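# Nest four well plates into one aligned stack

## Task

Put all four plates into a single stack, each one seated fully down over the top of the plate beneath it (not perched on its rim), with every plate's A1 well (the one at its clipped corner) lined up above the A1 well of the plate below; then release the grip and move the grippers away.

## Robot and tools

Robot: two arms, left_arm and right_arm, each with a parallel gripper. All poses use one scene frame: origin on the table top midway between the arm bases, +x out over the table, +z up, left_arm on the +y side. The names left and right say nothing about image sides. Arm bases may be tilted; mounting plates and the metal frame behind the arms are fixed obstacles, and a too close message counts a plate and its side of the frame as part of that arm. Reported hand positions can be off, more so when reaching far.

Gripper axes: fingers point along the gripper's +z and open and close along its y. end_effector_position is the point between the pads, roughly 1 cm short of the fingertips.

execute_actions(actions): a list of actions run one after another. Each action is a table of at most 15 rows; every row lasts one control step (1/30 s). If fewer than 15 rows are given, the last row is repeated to fill 15 steps. Each row is one flat list of 16 numbers covering both arms, even if one stays still: left_arm x, y, z, qw, qx, qy, qz, opening, then right_arm in that order. x, y, z are an absolute target position of that gripper's end_effector_position in metres, scene frame; qw..qz an absolute target orientation quaternion, w first, scene frame. Opening runs from -1 (closed) to +1 (fully open, 0.094 m); it is a target, not an offset. A row may carry 12 more numbers in 0 to 1: per-joint stiffness scales, left_arm's 6 then right_arm's 6 in Joint positions order; they persist until changed. An empty actions list just returns state and images.

Limits on a call: an action is rejected for both arms if any target lies more than 0.6 m from that gripper's position at the action's start, measured along any of the gripper's own axes. If an action is malformed, or the first one fails that check against the latest reported state, nothing in the call runs. Each step the command is clipped to within 70 mm and 16 degrees of the measured pose, then damped inverse kinematics moves toward it, favouring position over orientation. Far targets may need several actions; after an action the arm only continues as far as its last clipped pose, so send the remainder next. Motions often stop a centimetre or more short, usually low. To hold an orientation, repeat your own chosen quaternion in every row instead of copying the possibly drifted reported one. Joint ranges (rad): waist -2.618 to 3.054, shoulder 0.000 to 3.142, elbow 0.000 to 3.142, wrist pitch -1.571 to 1.571, wrist yaw -1.571 to 1.571, wrist roll -2.094 to 2.094. Elbows cannot fully straighten.

Results: a state line per arm (position, end_effector_quat_wxyz), Hand target lines (the pose the controller now drives toward), Joint positions (last value is measured opening in metres), joint torques (whole drive output, with offsets and noise, nonzero even in free air), grip_measured (opening on the command scale, each gripper off by up to about 1 mm), end_effector_position at sampled steps, HELD marks where an arm's command was held back, and pose unreachable where the clearance check changed or blocked an arm's command. MOTOR HOT appears from 75 °C; at 90 °C that arm stops for 10 s, at 100 °C it goes limp and falls; these are OVER-TEMPERATURE FAULT lines. Holding loads heats motors, also while you are thinking, because the robot keeps its last command between replies.

Gripping: to hold something, command an opening below grip_measured; about 0.03 below is firm, smaller differences are gentler. Pad force tops out near 50 to 62 N, less on thin parts. Loads may be tugged briefly, and loose objects nudged.

zoom_image(camera, region): enlarges part of a camera's latest image. region is [x0, y0, x1, y1] in pixels, origin top-left, at most 504 by 504. Cameras: cam_head_left, cam_head_right, cam_high, cam_low (504x504), cam_left_wrist, cam_right_wrist (616x616, fisheye).

check_part(design, use_face) and print_part(design, use_face): design is a JSON text string in print3d-design/1 format (features of add or cut with rect, circle, slot or polygon profiles, z0, z1, optional taper, millimetres). use_face picks which face rests on the table: z-, z+, x-, x+, y-, y+ (default z-). check_part only judges; print_part makes one rigid orange PLA part that appears loose on the table between the arm bases, in front of the base plate, in a space 158 mm along x, 148 mm along y, 99 mm high. Printing is refused while a hand holds anything, something is moving, or any arm link is in or near that space. A design that crashes the software ends everything, so keep designs simple and valid. Totals: 3 parts, 8 jobs, 64 checks. Printed parts may stay anywhere on the table if the bottom plate lies flat.

finished_scene(scene): ends the scene (scene is 1, optional) once the robot has held the last command; irreversible, and the stack must remain correct.

Avoid: dropping or knocking anything off the table (ends the scene), slamming, hard pushes, arms colliding or pressing on each other, and motor overheating.

Each tool is called as name(argument=value, ...) on one line, values as JSON.

## Session

execute_actions(actions=[])

Scene clock: 0.00 s.
left_arm: end_effector_position=(+0.3729, +0.2851, +0.3082) grip_measured=+1.000 end_effector_quat_wxyz=(-0.098, -0.590, +0.794, +0.110) | right_arm: end_effector_position=(+0.2859, +0.2045, +0.2054) grip_measured=+1.000 end_effector_quat_wxyz=(+0.260, -0.365, +0.886, +0.117)
Joint positions: left_arm=[-0.533  1.071  1.174 -1.232 -0.351 -1.672  0.094] | right_arm=[ 1.197  2.086  1.364  0.363  0.841 -0.149  0.094]
Joint velocities: left_arm=[ 0.017  0.012  0.007 -0.007 -0.022  0.007  0.   ] | right_arm=[-0.002  0.007  0.022 -0.007 -0.022 -0.022  0.   ]
Joint torques (N m, as the arm reports them, + toward a larger angle): no reading
Motor temperatures (°C, as the motors report them): left_arm=[16 17 17 16 16 16] | right_arm=[17 17 18 17 18 16]
Hand target (left_arm): +0.374, +0.287, +0.312; -0.094, -0.591, +0.794, +0.108
Hand target (right_arm): +0.284, +0.211, +0.217; +0.265, -0.362, +0.884, +0.130
Joint stiffness scale: left_arm=[1. 1. 1. 1. 1. 1.] | right_arm=[1. 1. 1. 1. 1. 1.]

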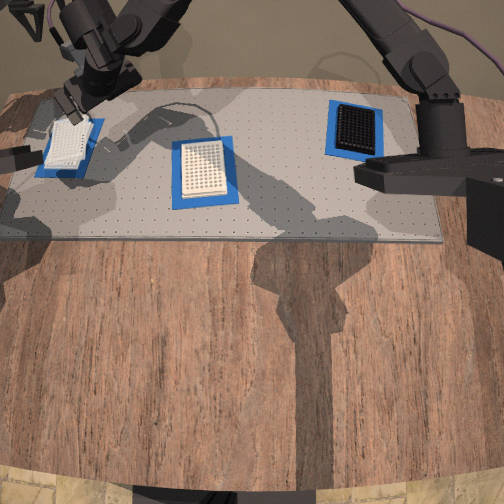

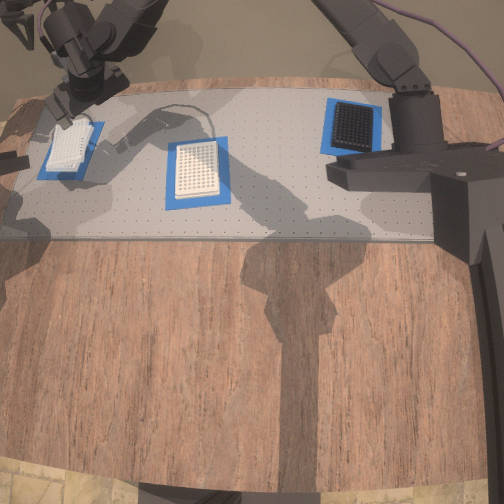

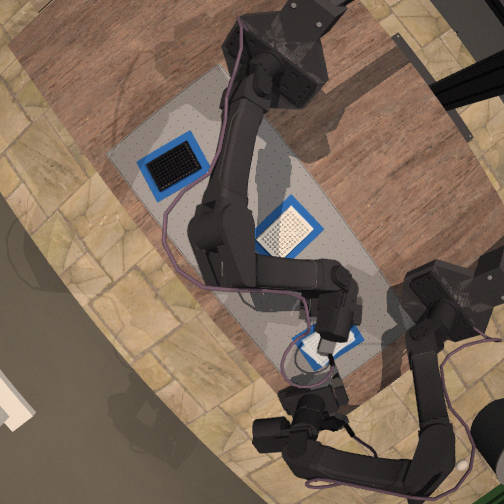

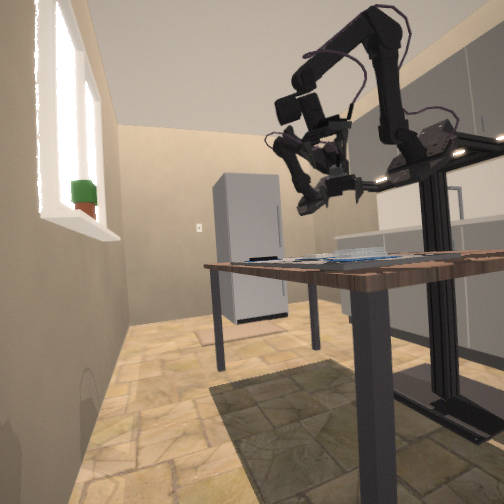

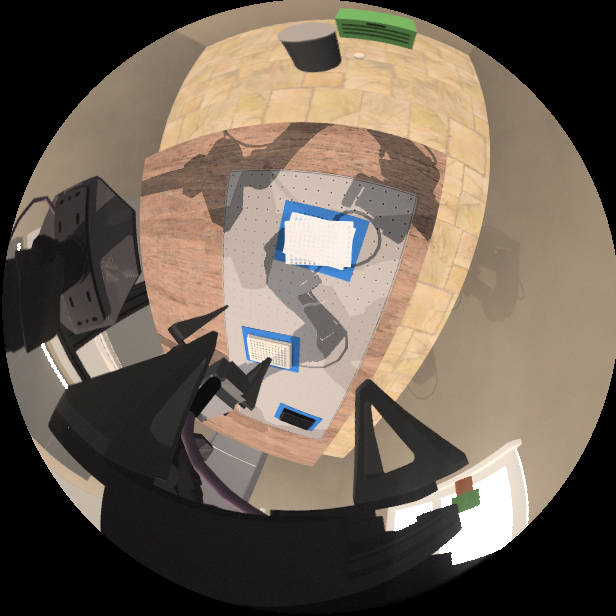

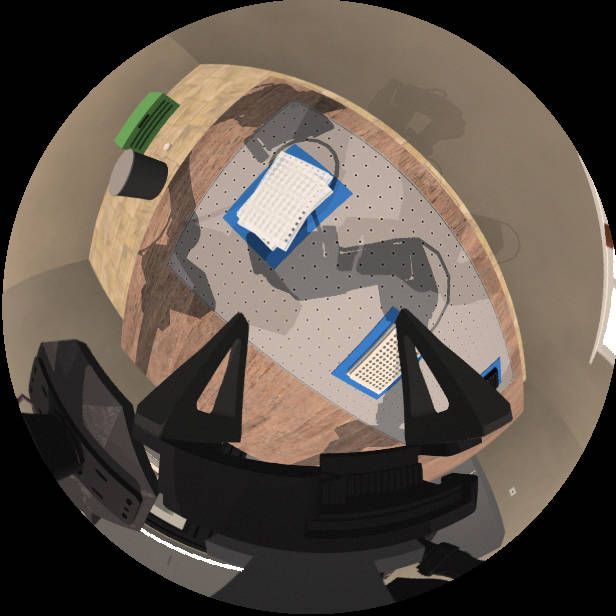

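execute_actions(actions=[[[0.373,0.33,0.32,-0.098,-0.59,0.794,0.11,1,0.27,0.05,0.2,0.2,-0.3,0.9,0.1,1]],[[0.35,0.38,0.3,0,-0.4,0.9,0,1,0.27,-0.1,0.2,0.1,-0.1,1,0,1]],[[0.3,0.4,0.25,0,-0.2,1,0,1,0.27,-0.22,0.2,0,0,1,0,1]],[[0.27,0.4,0.2,0,0,1,0,1,0.27,-0.22,0.2,0,0,1,0,1]],[[0.27,0.4,0.2,0,0,1,0,1,0.27,-0.22,0.2,0,0,1,0,1]]])

Scene clock: 11.47 s.
left_arm: end_effector_position=(+0.2720, +0.3977, +0.2019) grip_measured=+1.000 end_effector_quat_wxyz=(-0.001, +0.001, +1.000, -0.001) | right_arm: end_effector_position=(+0.2664, -0.2187, +0.1987) grip_measured=+1.000 end_effector_quat_wxyz=(+0.001, -0.001, +1.000, +0.002)
Joint positions: left_arm=[ 0.444  0.799  0.342 -0.333  0.319  0.411  0.094] | right_arm=[ 0.402  0.823  0.35  -0.305  0.296  0.48   0.094]
Joint velocities: left_arm=[-0.017 -0.002 -0.007  0.037  0.022 -0.022  0.   ] | right_arm=[-0.007 -0.007  0.002 -0.022  0.022 -0.095  0.   ]
Joint torques (N m, as the arm reports them, + toward a larger angle): left_arm=[ 1.26 -3.39  2.45  0.39  0.11  0.06] | right_arm=[-0.61 -3.96  5.42  0.18 -0.06 -0.05]
Motor temperatures (°C, as the motors report them): left_arm=[16 19 18 17 16 16] | right_arm=[19 20 19 18 18 16]
Hand target (left_arm): +0.270, +0.400, +0.200; -0.000, -0.000, +1.000, -0.000
Hand target (right_arm): +0.270, -0.220, +0.200; +0.000, +0.000, +1.000, -0.000
Off the commanded pose (left_arm): 0.004 m, 0 deg.
Off the commanded pose (right_arm): 0.004 m, 0 deg.
Joint stiffness scale: left_arm=[1. 1. 1. 1. 1. 1.] | right_arm=[1. 1. 1. 1. 1. 1.]
Step readings (end_effector_position; steps 1 to 15: 1st action; 16 to 30: 2nd action; 31 to 45: 3rd action; 46 to 60: 4th action; 61 to 75: 5th action):
0: left_arm (+0.3729, +0.2851, +0.3082) | right_arm (+0.2859, +0.2045, +0.2054)
1: left_arm (+0.3729, +0.2878, +0.3082) | right_arm (+0.2843, +0.1991, +0.2046)
2: left_arm (+0.3736, +0.2988, +0.3078) | right_arm (+0.2804, +0.1838, +0.2033)
4: left_arm (+0.3754, +0.3210, +0.3103) | right_arm (+0.2738, +0.1458, +0.1969)
8: left_arm (+0.3749, +0.3311, +0.3146) | right_arm (+0.2653, +0.0633, +0.1841)
15: left_arm (+0.3736, +0.3265, +0.3143) | right_arm (+0.2680, +0.0414, +0.1892)
16: left_arm (+0.3728, +0.3303, +0.3108) | right_arm (+0.2687, +0.0371, +0.1899)
17: left_arm (+0.3671, +0.3426, +0.3056) | right_arm (+0.2687, +0.0236, +0.1908)
19: left_arm (+0.3432, +0.3658, +0.3019) | right_arm (+0.2697, -0.0144, +0.1890)
23: left_arm (+0.3296, +0.3795, +0.3024) | right_arm (+0.2737, -0.0815, +0.1902)
30: left_arm (+0.3391, +0.3869, +0.3017) | right_arm (+0.2724, -0.0980, +0.1995)
31: left_arm (+0.3376, +0.3902, +0.2963) | right_arm (+0.2709, -0.1022, +0.1982)
32: left_arm (+0.3312, +0.3942, +0.2872) | right_arm (+0.2730, -0.1168, +0.1969)
34: left_arm (+0.2995, +0.3949, +0.2665) | right_arm (+0.2823, -0.1574, +0.1951)
38: left_arm (+0.2720, +0.3926, +0.2533) | right_arm (+0.2959, -0.2173, +0.2010)
45: left_arm (+0.2931, +0.4036, +0.2540) | right_arm (+0.2784, -0.2254, +0.1993)
46: left_arm (+0.2931, +0.4049, +0.2502) | right_arm (+0.2760, -0.2247, +0.1990)
47: left_arm (+0.2909, +0.4044, +0.2427) | right_arm (+0.2740, -0.2238, +0.1989)
49: left_arm (+0.2691, +0.3978, +0.2258) | right_arm (+0.2712, -0.2220, +0.1987)
53: left_arm (+0.2436, +0.3909, +0.2089) | right_arm (+0.2683, -0.2200, +0.1987)
60: left_arm (+0.2644, +0.3967, +0.2054) | right_arm (+0.2668, -0.2187, +0.1987)
61: left_arm (+0.2653, +0.3970, +0.2046) | right_arm (+0.2667, -0.2187, +0.1987)
62: left_arm (+0.2661, +0.3972, +0.2037) | right_arm (+0.2667, -0.2186, +0.1987)
64: left_arm (+0.2672, +0.3974, +0.2025) | right_arm (+0.2666, -0.2186, +0.1987)
68: left_arm (+0.2699, +0.3975, +0.2019) | right_arm (+0.2665, -0.2186, +0.1987)
75: end_effector_position above

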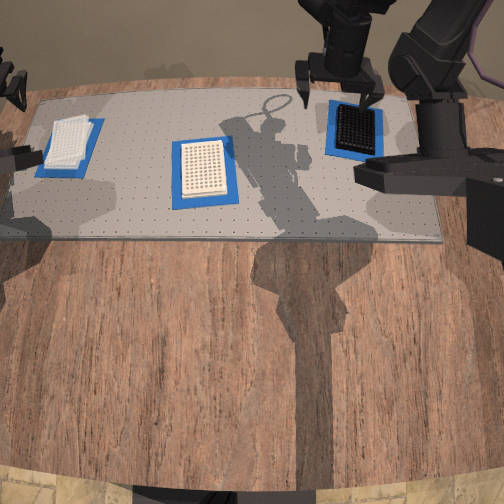

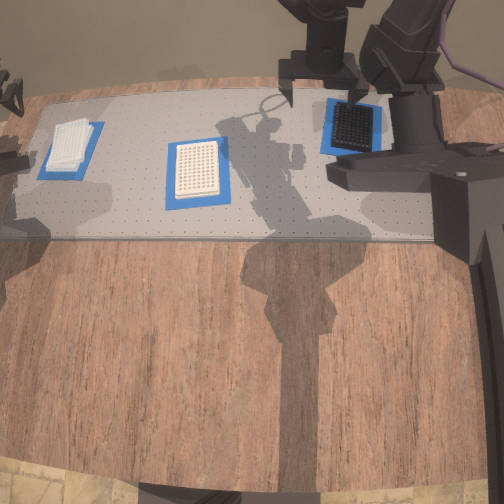

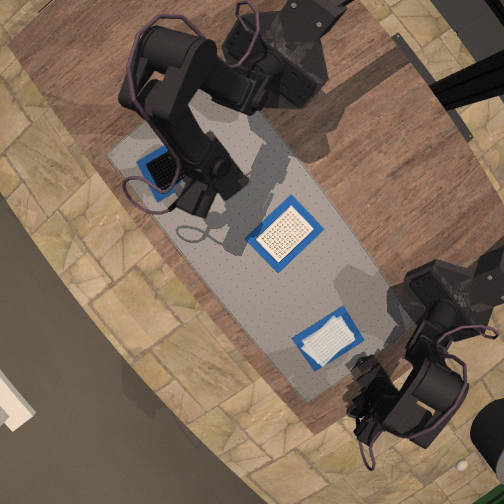

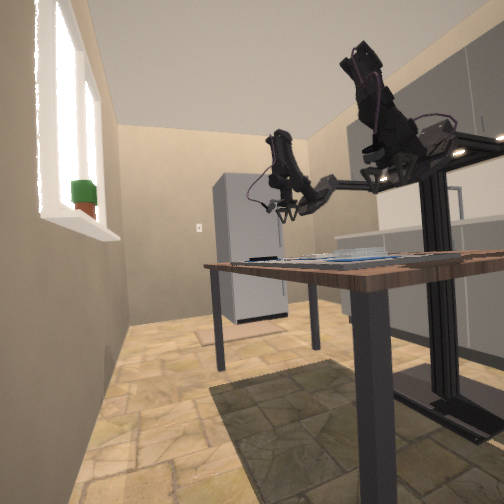

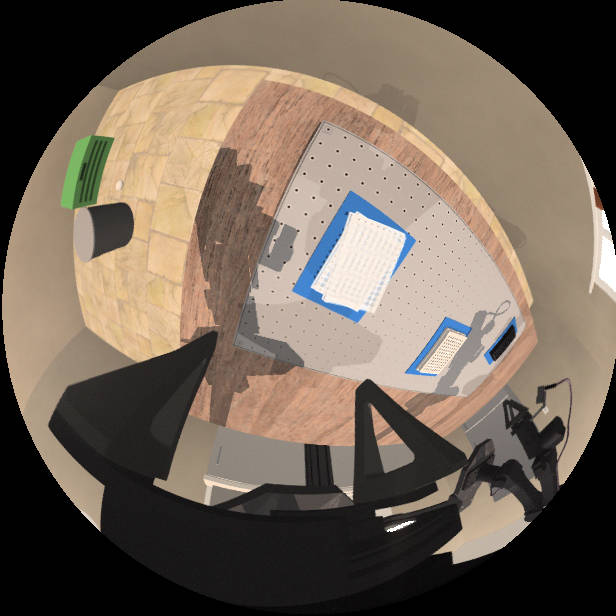

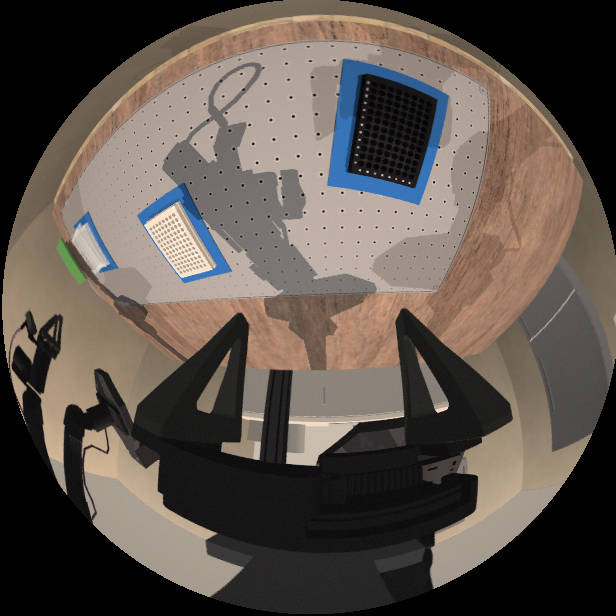

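execute_actions(actions=[[[0.33,0.34,0.13,0,0,1,0,1,0.36,-0.29,0.12,0,0,1,0,1]],[[0.33,0.34,0.11,0,0,1,0,1,0.38,-0.29,0.09,0,0,1,0,1]],[[0.33,0.34,0.11,0,0,1,0,1,0.38,-0.29,0.09,0,0,1,0,1]]])

zoom_image(camera="cam_head_left", region=[0,70,260,220])

Scene clock: 18.33 s.
left_arm: end_effector_position=(+0.3139, +0.3417, +0.1119) grip_measured=+1.000 end_effector_quat_wxyz=(-0.017, -0.002, +1.000, -0.001) | right_arm: end_effector_position=(+0.3648, -0.2887, +0.0912) grip_measured=+1.000 end_effector_quat_wxyz=(-0.018, +0.001, +1.000, -0.002)
Joint positions: left_arm=[-0.016  1.354  0.459  0.123 -0.018  0.084  0.094] | right_arm=[-0.135  1.504  0.703  0.023 -0.093  0.111  0.094]
Joint velocities: left_arm=[-0.007  0.002 -0.002 -0.037  0.051 -0.022  0.   ] | right_arm=[ 0.012 -0.002 -0.002 -0.037 -0.022  0.007  0.   ]
Joint torques (N m, as the arm reports them, + toward a larger angle): left_arm=[-1.05 -6.18  3.36  0.35 -0.08 -0.06] | right_arm=[-1.24 -8.01  4.36  0.45 -0.08 -0.04]
Motor temperatures (°C, as the motors report them): left_arm=[16 19 18 17 16 16] | right_arm=[18 19 19 18 18 16]
Hand target (left_arm): +0.330, +0.340, +0.110; +0.000, -0.000, +1.000, -0.000
Hand target (right_arm): +0.380, -0.290, +0.091; +0.000, -0.000, +1.000, -0.000
Off the commanded pose (left_arm): 0.016 m, 2 deg.
Off the commanded pose (right_arm): 0.015 m, 2 deg.
Joint stiffness scale: left_arm=[1. 1. 1. 1. 1. 1.] | right_arm=[1. 1. 1. 1. 1. 1.]
Step readings (end_effector_position; steps 1 to 15: 1st action; 16 to 30: 2nd action; 31 to 45: 3rd action):
0: left_arm (+0.2725, +0.3977, +0.2019) | right_arm (+0.2664, -0.2187, +0.1987)
1: left_arm (+0.2736, +0.3944, +0.1991) | right_arm (+0.2681, -0.2225, +0.1963)
2: left_arm (+0.2781, +0.3796, +0.1927) | right_arm (+0.2751, -0.2386, +0.1908)
4: left_arm (+0.2833, +0.3454, +0.1795) | right_arm (+0.2895, -0.2732, +0.1805)
8: left_arm (+0.2901, +0.3233, +0.1544) | right_arm (+0.3164, -0.3063, +0.1561)
15: left_arm (+0.3050, +0.3367, +0.1356) | right_arm (+0.3417, -0.2966, +0.1238)
16: left_arm (+0.3062, +0.3377, +0.1330) | right_arm (+0.3425, -0.2951, +0.1203)
17: left_arm (+0.3077, +0.3384, +0.1283) | right_arm (+0.3460, -0.2940, +0.1138)
19: left_arm (+0.3061, +0.3392, +0.1191) | right_arm (+0.3549, -0.2923, +0.1008)
23: left_arm (+0.3037, +0.3399, +0.1125) | right_arm (+0.3610, -0.2905, +0.0915)
30: left_arm (+0.3116, +0.3413, +0.1120) | right_arm (+0.3643, -0.2890, +0.0912)
31: left_arm (+0.3121, +0.3414, +0.1119) | right_arm (+0.3643, -0.2889, +0.0912)
32: left_arm (+0.3125, +0.3415, +0.1119) | right_arm (+0.3646, -0.2888, +0.0913)
34: left_arm (+0.3130, +0.3416, +0.1119) | right_arm (+0.3647, -0.2888, +0.0912)
38: left_arm (+0.3136, +0.3417, +0.1119) | right_arm (+0.3647, -0.2887, +0.0912)
45: end_effector_position above

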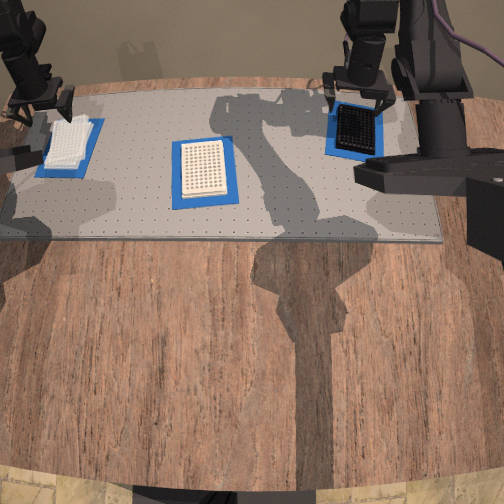

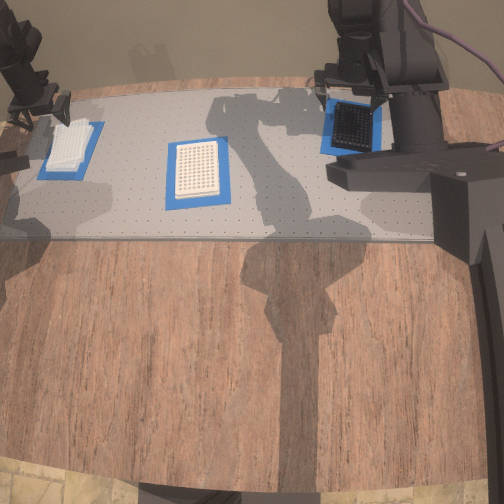

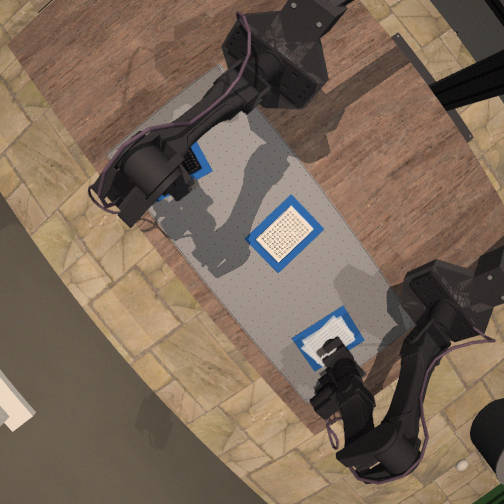

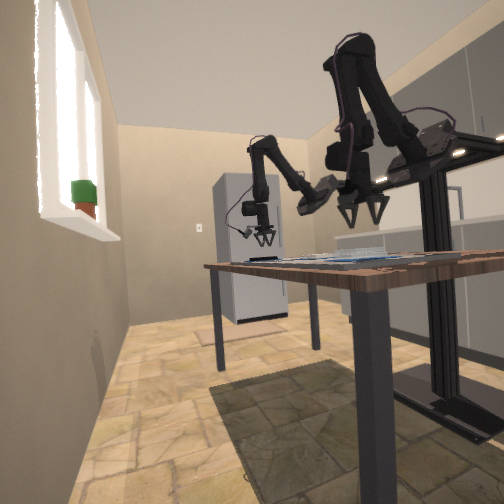

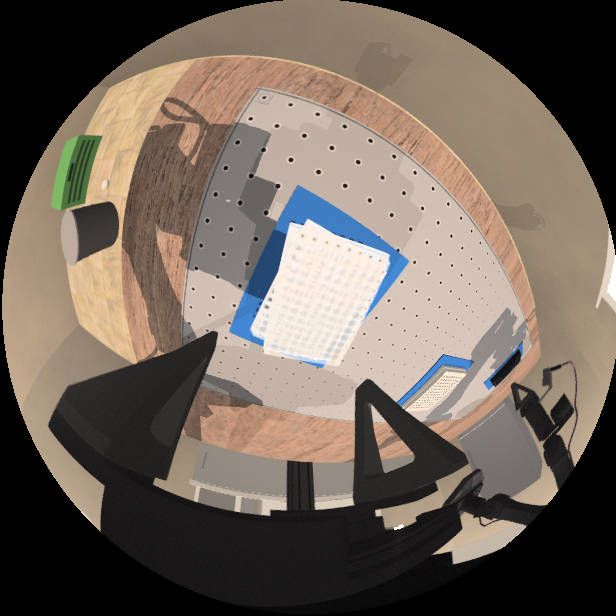

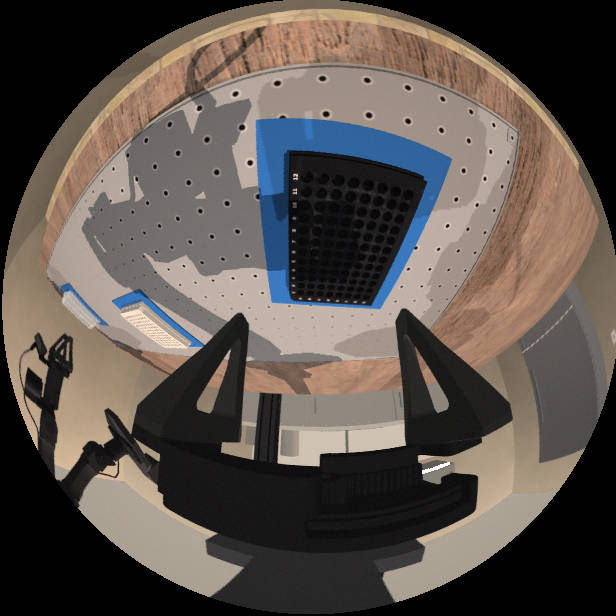

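Region (0, 70, 260, 220) of cam_head_left's 504x504 image, scaled by 1.938, with more detail than that image has; it fills the top 291 rows of this view, and the rest is white.

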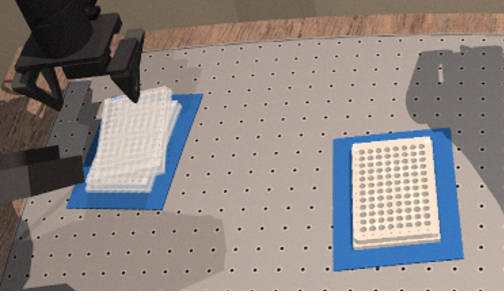

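execute_actions(actions=[[[0.34,0.33,0.075,0,0,1,0,1,0.39,-0.303,0.055,0,0,1,0,1]],[[0.34,0.33,0.075,0,0,1,0,1,0.39,-0.303,0.055,0,0,1,0,1]]])

zoom_image(camera="cam_left_wrist", region=[160,150,460,450])

zoom_image(camera="cam_right_wrist", region=[180,100,480,400])

zoom_image(camera="cam_high", region=[235,185,335,285])

zoom_image(camera="cam_low", region=[220,190,420,290])

Scene clock: 27.10 s.
left_arm: end_effector_position=(+0.3223, +0.3313, +0.0769) grip_measured=+1.000 end_effector_quat_wxyz=(-0.020, +0.000, +1.000, -0.002) | right_arm: end_effector_position=(+0.3709, -0.3024, +0.0549) grip_measured=+1.000 end_effector_quat_wxyz=(-0.023, +0.003, +1.000, -0.003)
Joint positions: left_arm=[-0.058  1.555  0.537  0.238 -0.047  0.058  0.094] | right_arm=[-0.171  1.679  0.786  0.1   -0.118  0.087  0.094]
Joint velocities: left_arm=[-0.007 -0.017  0.007  0.037  0.007 -0.051  0.   ] | right_arm=[-0.007 -0.002  0.002  0.022  0.007  0.095  0.   ]
Joint torques (N m, as the arm reports them, + toward a larger angle): left_arm=[-0.98 -7.32  2.84  0.33 -0.08 -0.06] | right_arm=[-1.37 -9.38  4.08  0.41 -0.08 -0.04]
Motor temperatures (°C, as the motors report them): left_arm=[16 19 18 17 16 16] | right_arm=[18 20 19 18 18 16]
Hand target (left_arm): +0.340, +0.330, +0.075; +0.000, -0.000, +1.000, -0.000
Hand target (right_arm): +0.390, -0.303, +0.056; +0.000, -0.000, +1.000, -0.001
Off the commanded pose (left_arm): 0.018 m, 2 deg.
Off the commanded pose (right_arm): 0.019 m, 3 deg.
Joint stiffness scale: left_arm=[1. 1. 1. 1. 1. 1.] | right_arm=[1. 1. 1. 1. 1. 1.]
Step readings (end_effector_position; steps 1 to 15: 1st action; 16 to 30: 2nd action):
0: left_arm (+0.3140, +0.3417, +0.1119) | right_arm (+0.3648, -0.2887, +0.0912)
1: left_arm (+0.3147, +0.3412, +0.1092) | right_arm (+0.3652, -0.2893, +0.0885)
2: left_arm (+0.3173, +0.3386, +0.1025) | right_arm (+0.3689, -0.2917, +0.0816)
4: left_arm (+0.3192, +0.3318, +0.0881) | right_arm (+0.3730, -0.2991, +0.0665)
8: left_arm (+0.3155, +0.3297, +0.0774) | right_arm (+0.3672, -0.3036, +0.0552)
15: left_arm (+0.3206, +0.3310, +0.0770) | right_arm (+0.3699, -0.3025, +0.0550)
16: left_arm (+0.3210, +0.3311, +0.0770) | right_arm (+0.3701, -0.3025, +0.0550)
17: left_arm (+0.3213, +0.3311, +0.0770) | right_arm (+0.3703, -0.3025, +0.0550)
19: left_arm (+0.3217, +0.3312, +0.0770) | right_arm (+0.3705, -0.3024, +0.0550)
23: left_arm (+0.3221, +0.3312, +0.0769) | right_arm (+0.3707, -0.3024, +0.0549)
30: end_effector_position above

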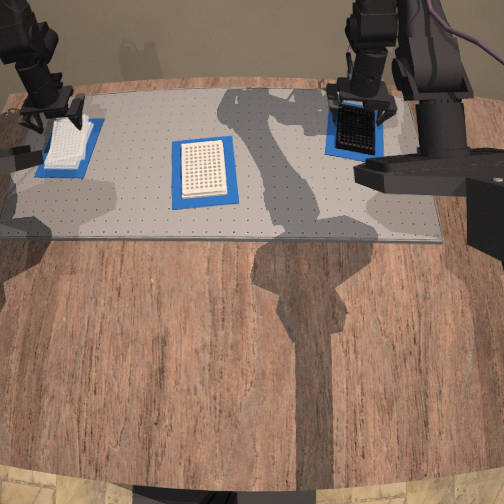

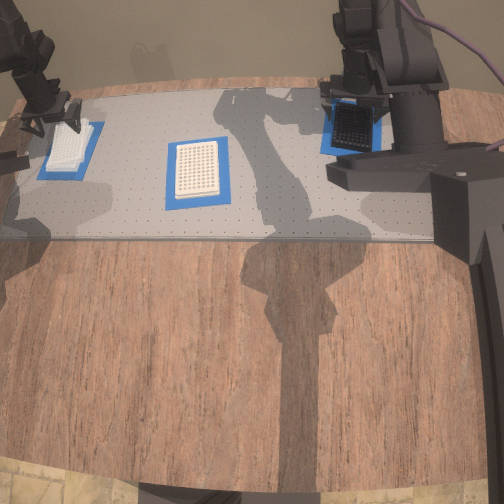

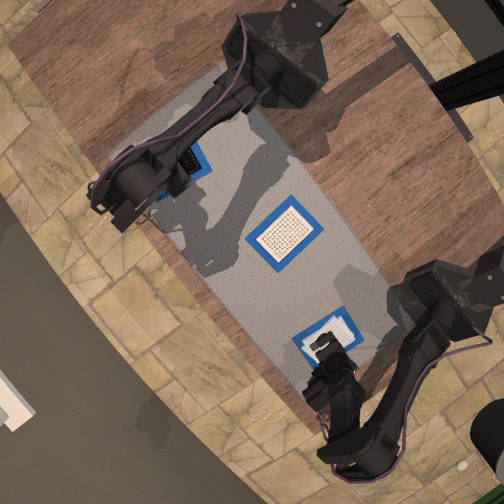

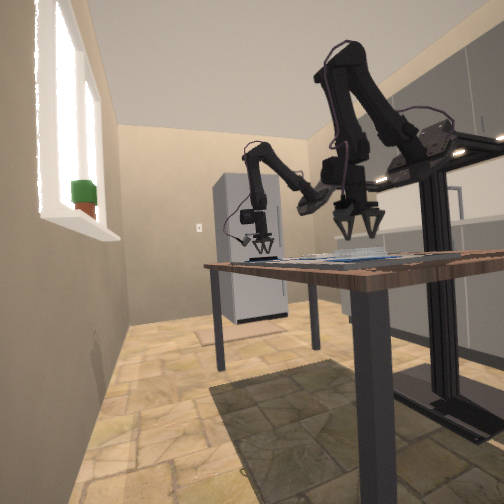

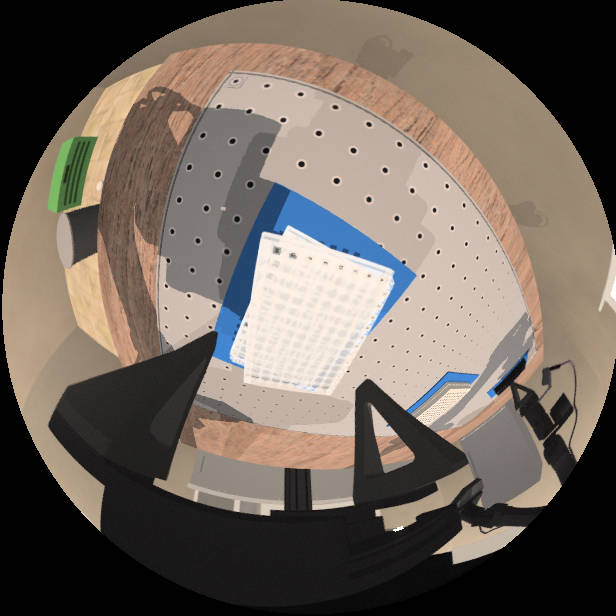

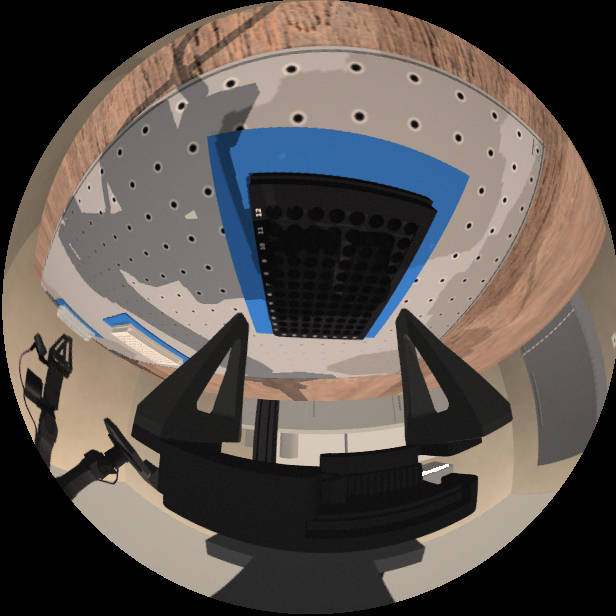

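Region (160, 150, 460, 450) of cam_left_wrist's 616x616 image, scaled by 1.680, with more detail than that image has.

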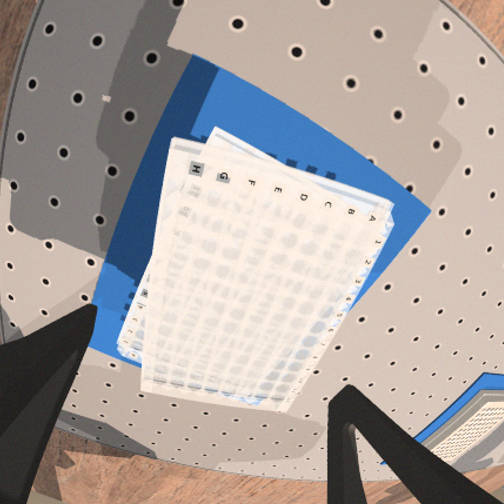

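Region (180, 100, 480, 400) of cam_right_wrist's 616x616 image, scaled by 1.680, with more detail than that image has.

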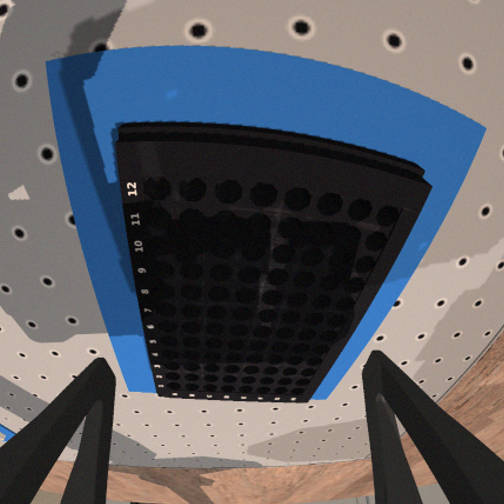

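Region (235, 185, 335, 285) of cam_high's 504x504 image, scaled by 5.040, with more detail than that image has.

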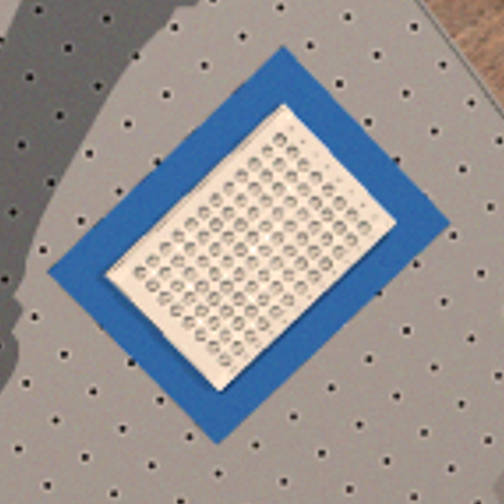

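Region (220, 190, 420, 290) of cam_low's 504x504 image, scaled by 2.520, with more detail than that image has.

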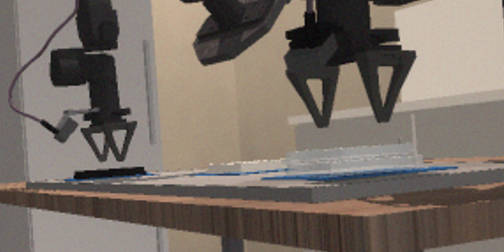

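execute_actions(actions=[[[0.33,0.325,0.062,0.02,-0.087,0.996,0,1,0.378,-0.308,0.045,0.02,0.044,0.999,0,1]],[[0.33,0.325,0.062,0.02,-0.087,0.996,0,1,0.378,-0.308,0.045,0.02,0.044,0.999,0,1]]])

zoom_image(camera="cam_left_wrist", region=[160,150,460,450])

zoom_image(camera="cam_right_wrist", region=[180,100,480,400])

zoom_image(camera="cam_low", region=[220,190,420,290])

Scene clock: 43.37 s.
left_arm: end_effector_position=(+0.3383, +0.3290, +0.0623) grip_measured=+1.000 end_effector_quat_wxyz=(+0.025, -0.089, +0.996, -0.000) | right_arm: end_effector_position=(+0.3869, -0.3017, +0.0464) grip_measured=+1.000 end_effector_quat_wxyz=(+0.025, +0.035, +0.999, +0.003)
Joint positions: left_arm=[-0.069  1.637  0.537  0.41  -0.059 -0.123  0.094] | right_arm=[-0.171  1.715  0.769  0.251 -0.119  0.165  0.094]
Joint velocities: left_arm=[-0.022 -0.012 -0.002 -0.066  0.022 -0.022  0.   ] | right_arm=[ 0.002 -0.002 -0.022  0.051 -0.022 -0.022  0.   ]
Joint torques (N m, as the arm reports them, + toward a larger angle): left_arm=[-1.32 -7.68 -1.48  0.49 -0.1  -0.04] | right_arm=[-1.8  -8.74 -1.33  0.61 -0.05  0.07]
Motor temperatures (°C, as the motors report them): left_arm=[16 20 18 17 16 16] | right_arm=[17 21 19 18 18 16]
Hand target (left_arm): +0.330, +0.325, +0.062; +0.020, -0.087, +0.996, -0.000
Hand target (right_arm): +0.378, -0.308, +0.045; +0.020, +0.044, +0.999, -0.000
Off the commanded pose (left_arm): 0.009 m, 1 deg.
Off the commanded pose (right_arm): 0.011 m, 1 deg.
Joint stiffness scale: left_arm=[1. 1. 1. 1. 1. 1.] | right_arm=[1. 1. 1. 1. 1. 1.]
Step readings (end_effector_position; steps 1 to 15: 1st action; 16 to 30: 2nd action):
0: left_arm (+0.3223, +0.3313, +0.0769) | right_arm (+0.3709, -0.3024, +0.0549)
1: left_arm (+0.3235, +0.3311, +0.0756) | right_arm (+0.3721, -0.3022, +0.0541)
2: left_arm (+0.3249, +0.3307, +0.0726) | right_arm (+0.3747, -0.3021, +0.0524)
4: left_arm (+0.3239, +0.3296, +0.0668) | right_arm (+0.3772, -0.3023, +0.0490)
8: left_arm (+0.3252, +0.3279, +0.0620) | right_arm (+0.3787, -0.3025, +0.0462)
15: left_arm (+0.3359, +0.3287, +0.0622) | right_arm (+0.3850, -0.3019, +0.0463)
16: left_arm (+0.3365, +0.3287, +0.0622) | right_arm (+0.3855, -0.3019, +0.0463)
17: left_arm (+0.3369, +0.3288, +0.0622) | right_arm (+0.3858, -0.3018, +0.0464)
19: left_arm (+0.3375, +0.3288, +0.0623) | right_arm (+0.3862, -0.3018, +0.0464)
23: left_arm (+0.3380, +0.3290, +0.0623) | right_arm (+0.3867, -0.3017, +0.0464)
30: end_effector_position above

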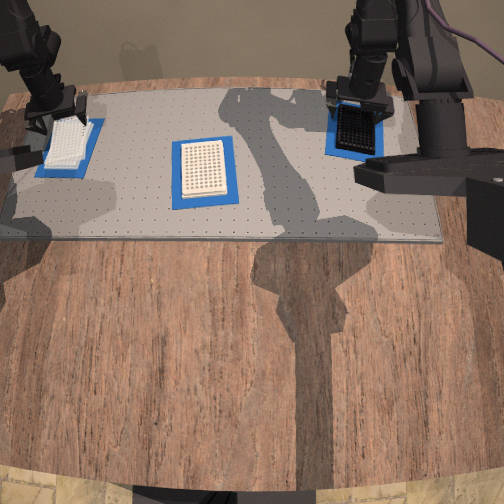

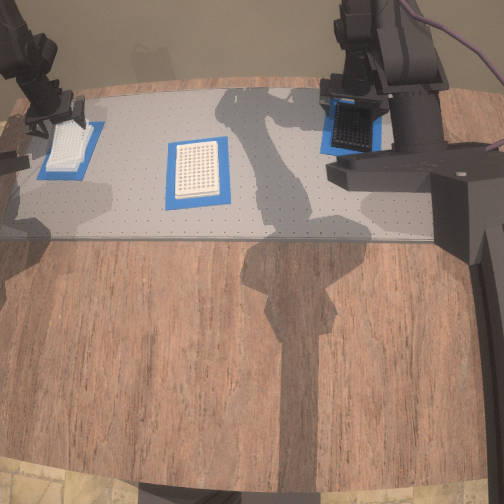

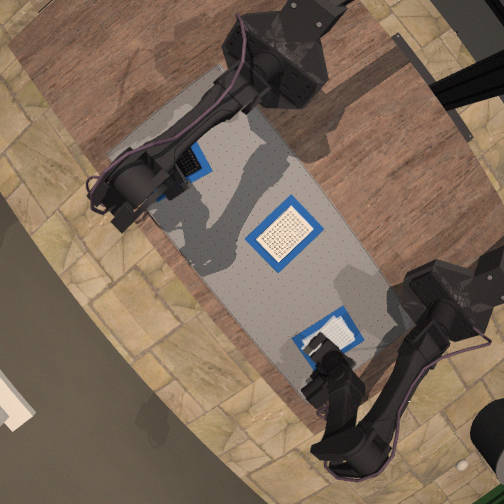

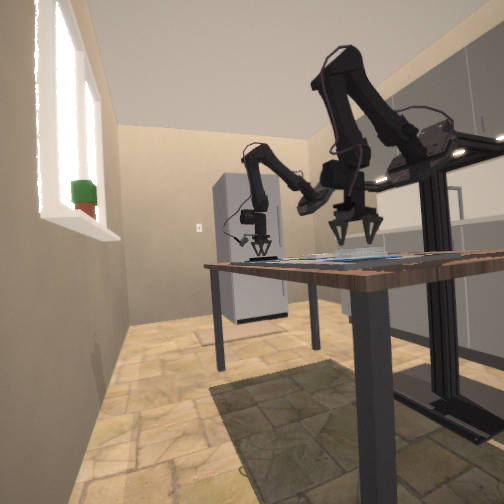

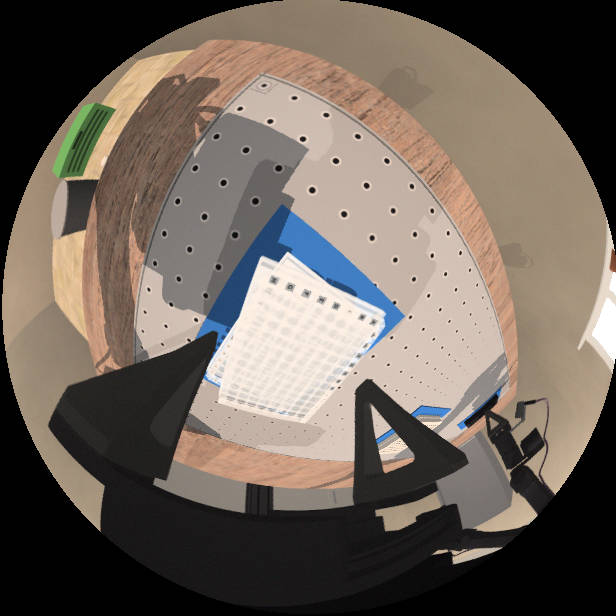

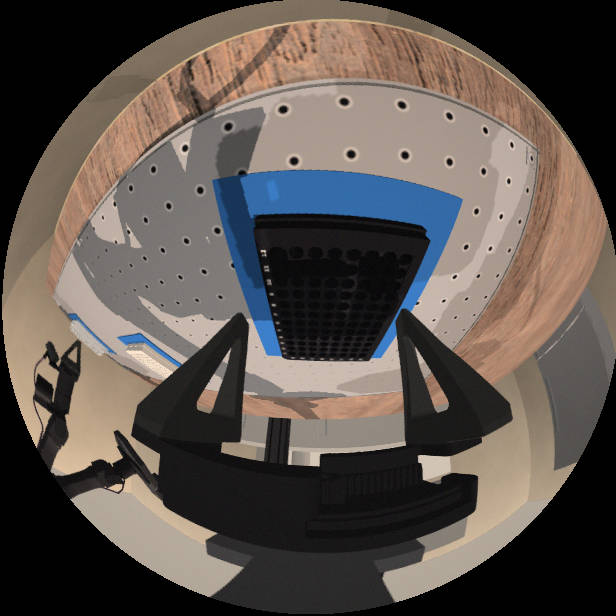

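Region (160, 150, 460, 450) of cam_left_wrist's 616x616 image, scaled by 1.680, with more detail than that image has.

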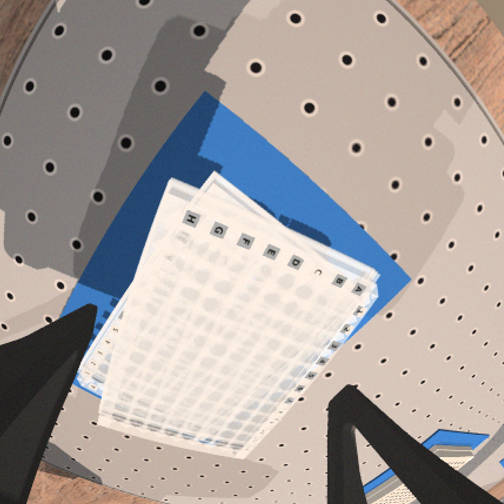

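Region (180, 100, 480, 400) of cam_right_wrist's 616x616 image, scaled by 1.680, with more detail than that image has.

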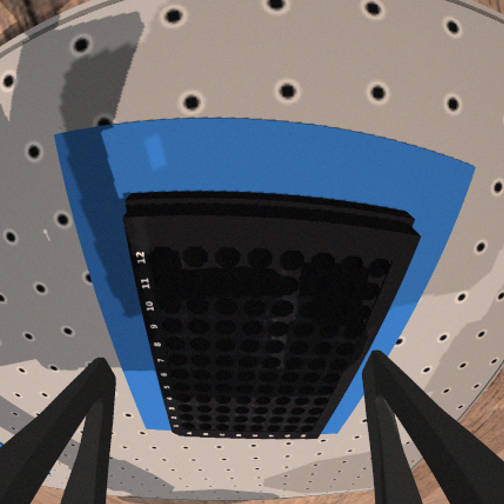

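Region (220, 190, 420, 290) of cam_low's 504x504 image, scaled by 2.520, with more detail than that image has.

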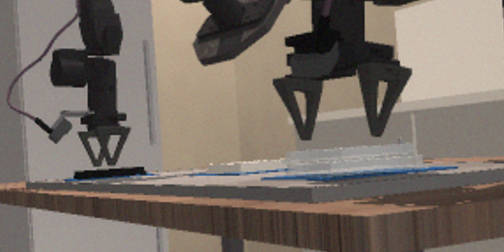

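execute_actions(actions=[[[0.315,0.32,0.056,0,0.01,1,0,1,0.372,-0.316,0.04,0,0.06,0.998,0,1]],[[0.315,0.32,0.056,0,0.01,1,0,1,0.372,-0.316,0.04,0,0.06,0.998,0,1]]])

zoom_image(camera="cam_left_wrist", region=[160,150,460,450])

zoom_image(camera="cam_right_wrist", region=[180,100,480,400])

zoom_image(camera="cam_head_left", region=[10,80,130,190])

Scene clock: 61.17 s.
left_arm: end_effector_position=(+0.3289, +0.3244, +0.0568) grip_measured=+1.000 end_effector_quat_wxyz=(+0.011, +0.002, +1.000, +0.001) | right_arm: end_effector_position=(+0.3764, -0.3117, +0.0412) grip_measured=+1.000 end_effector_quat_wxyz=(+0.008, +0.052, +0.999, +0.002)
Joint positions: left_arm=[-0.084  1.669  0.537  0.413 -0.069  0.048  0.094] | right_arm=[-0.199  1.742  0.769  0.243 -0.143  0.174  0.094]
Joint velocities: left_arm=[-0.002 -0.002 -0.012 -0.022 -0.007 -0.11   0.   ] | right_arm=[ 0.002 -0.002 -0.017  0.066  0.007  0.081  0.   ]
Joint torques (N m, as the arm reports them, + toward a larger angle): left_arm=[-1.36 -7.26 -2.26  0.44 -0.09  0.05] | right_arm=[-1.73 -8.64  0.9   0.26 -0.07  0.09]
Motor temperatures (°C, as the motors report them): left_arm=[16 21 17 17 16 16] | right_arm=[17 22 19 18 18 16]
Hand target (left_arm): +0.315, +0.320, +0.057; -0.000, +0.010, +1.000, +0.000
Hand target (right_arm): +0.372, -0.316, +0.040; +0.000, +0.060, +0.998, +0.000
Off the commanded pose (left_arm): 0.015 m, 2 deg.
Off the commanded pose (right_arm): 0.006 m, 1 deg.
Joint stiffness scale: left_arm=[1. 1. 1. 1. 1. 1.] | right_arm=[1. 1. 1. 1. 1. 1.]
Step readings (end_effector_position; steps 1 to 15: 1st action; 16 to 30: 2nd action):
0: left_arm (+0.3383, +0.3290, +0.0623) | right_arm (+0.3870, -0.3017, +0.0464)
1: left_arm (+0.3377, +0.3291, +0.0619) | right_arm (+0.3863, -0.3020, +0.0460)
2: left_arm (+0.3366, +0.3282, +0.0610) | right_arm (+0.3851, -0.3035, +0.0453)
4: left_arm (+0.3328, +0.3255, +0.0589) | right_arm (+0.3816, -0.3087, +0.0434)
8: left_arm (+0.3289, +0.3236, +0.0568) | right_arm (+0.3765, -0.3126, +0.0412)
15: left_arm (+0.3289, +0.3243, +0.0568) | right_arm (+0.3764, -0.3117, +0.0412)
16: left_arm (+0.3289, +0.3243, +0.0568) | right_arm (+0.3764, -0.3117, +0.0412)
17: left_arm (+0.3289, +0.3243, +0.0568) | right_arm (+0.3764, -0.3117, +0.0412)
19: left_arm (+0.3289, +0.3244, +0.0568) | right_arm (+0.3764, -0.3117, +0.0412)
23: left_arm (+0.3289, +0.3244, +0.0568) | right_arm (+0.3764, -0.3117, +0.0412)
30: end_effector_position above

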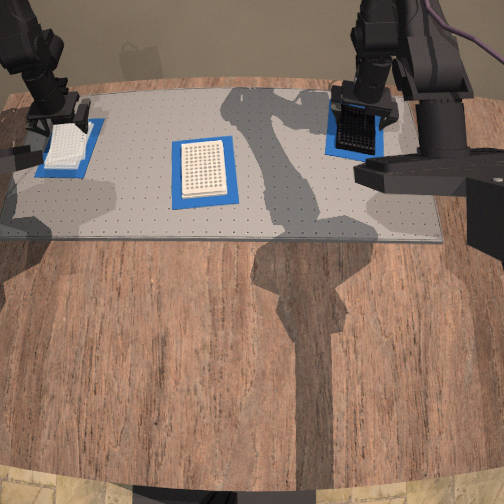

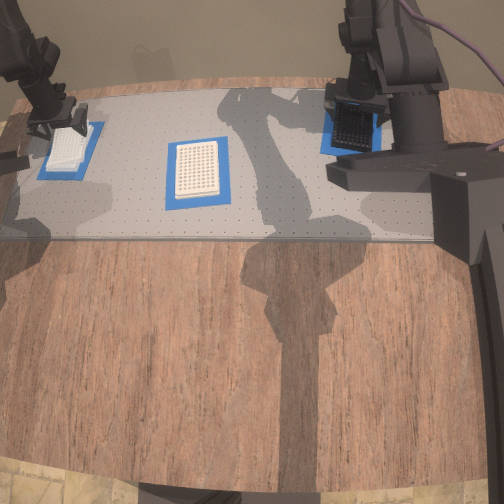

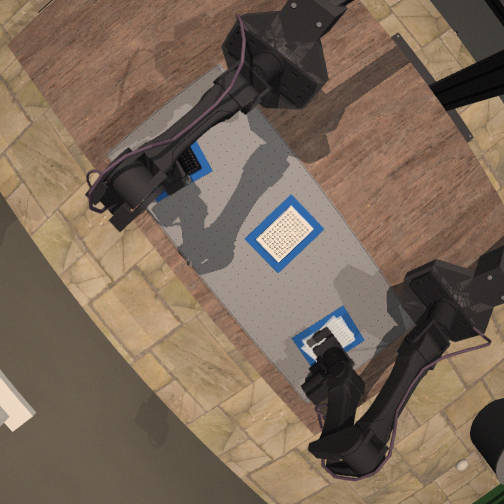

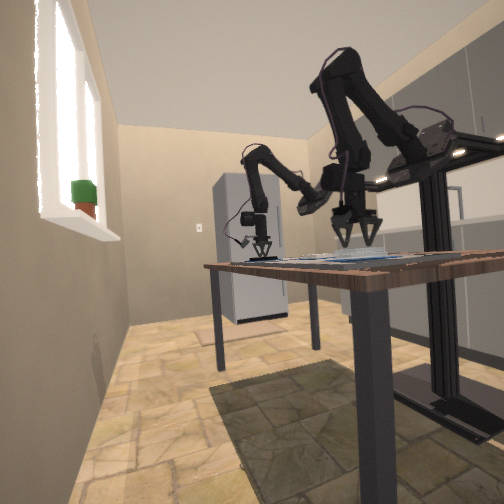

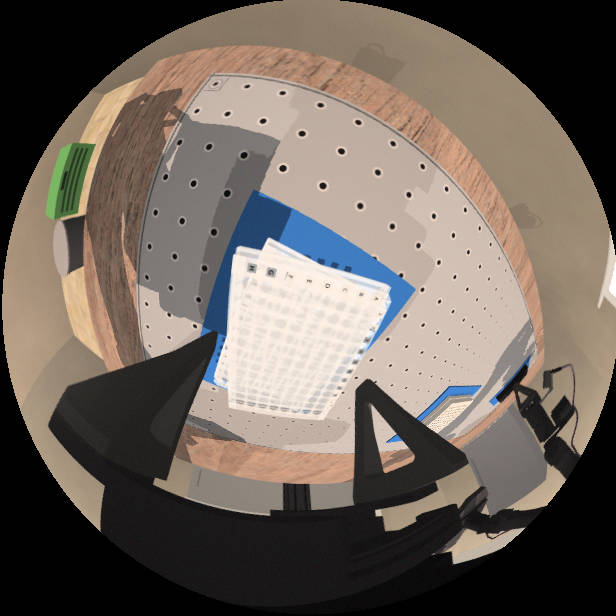

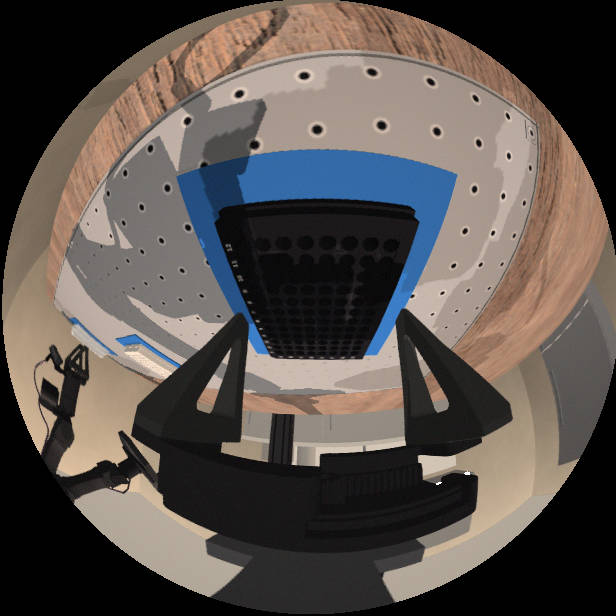

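Region (160, 150, 460, 450) of cam_left_wrist's 616x616 image, scaled by 1.680, with more detail than that image has.

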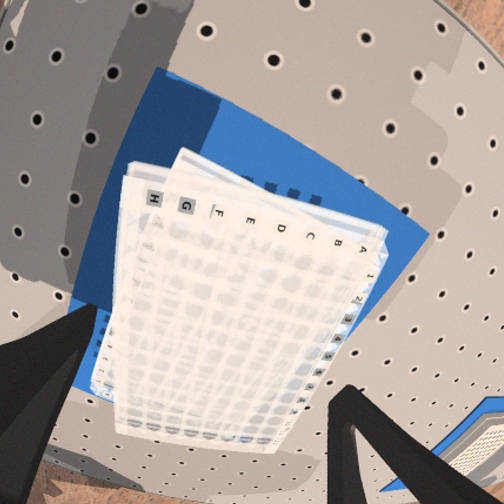

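Region (180, 100, 480, 400) of cam_right_wrist's 616x616 image, scaled by 1.680, with more detail than that image has.

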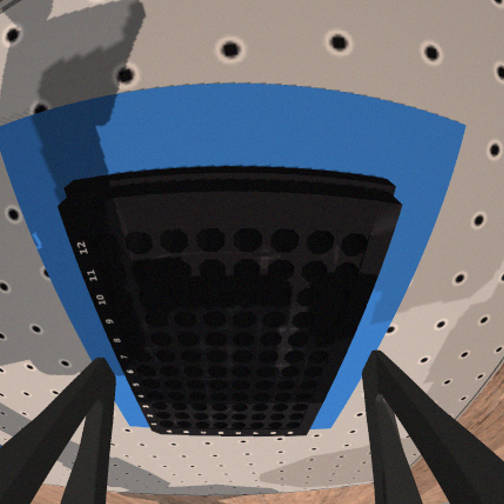

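Region (10, 80, 130, 190) of cam_head_left's 504x504 image, scaled by 4.200, with more detail than that image has; it fills the top 462 rows of this view, and the rest is white.

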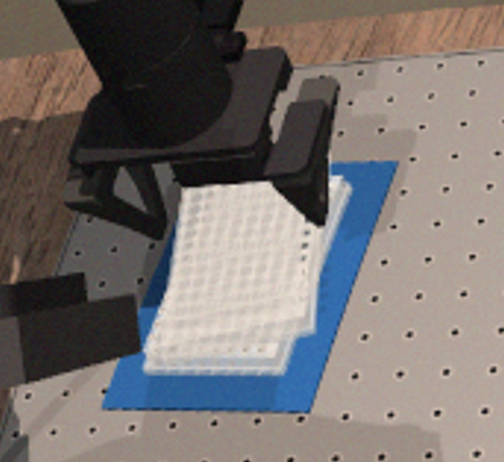

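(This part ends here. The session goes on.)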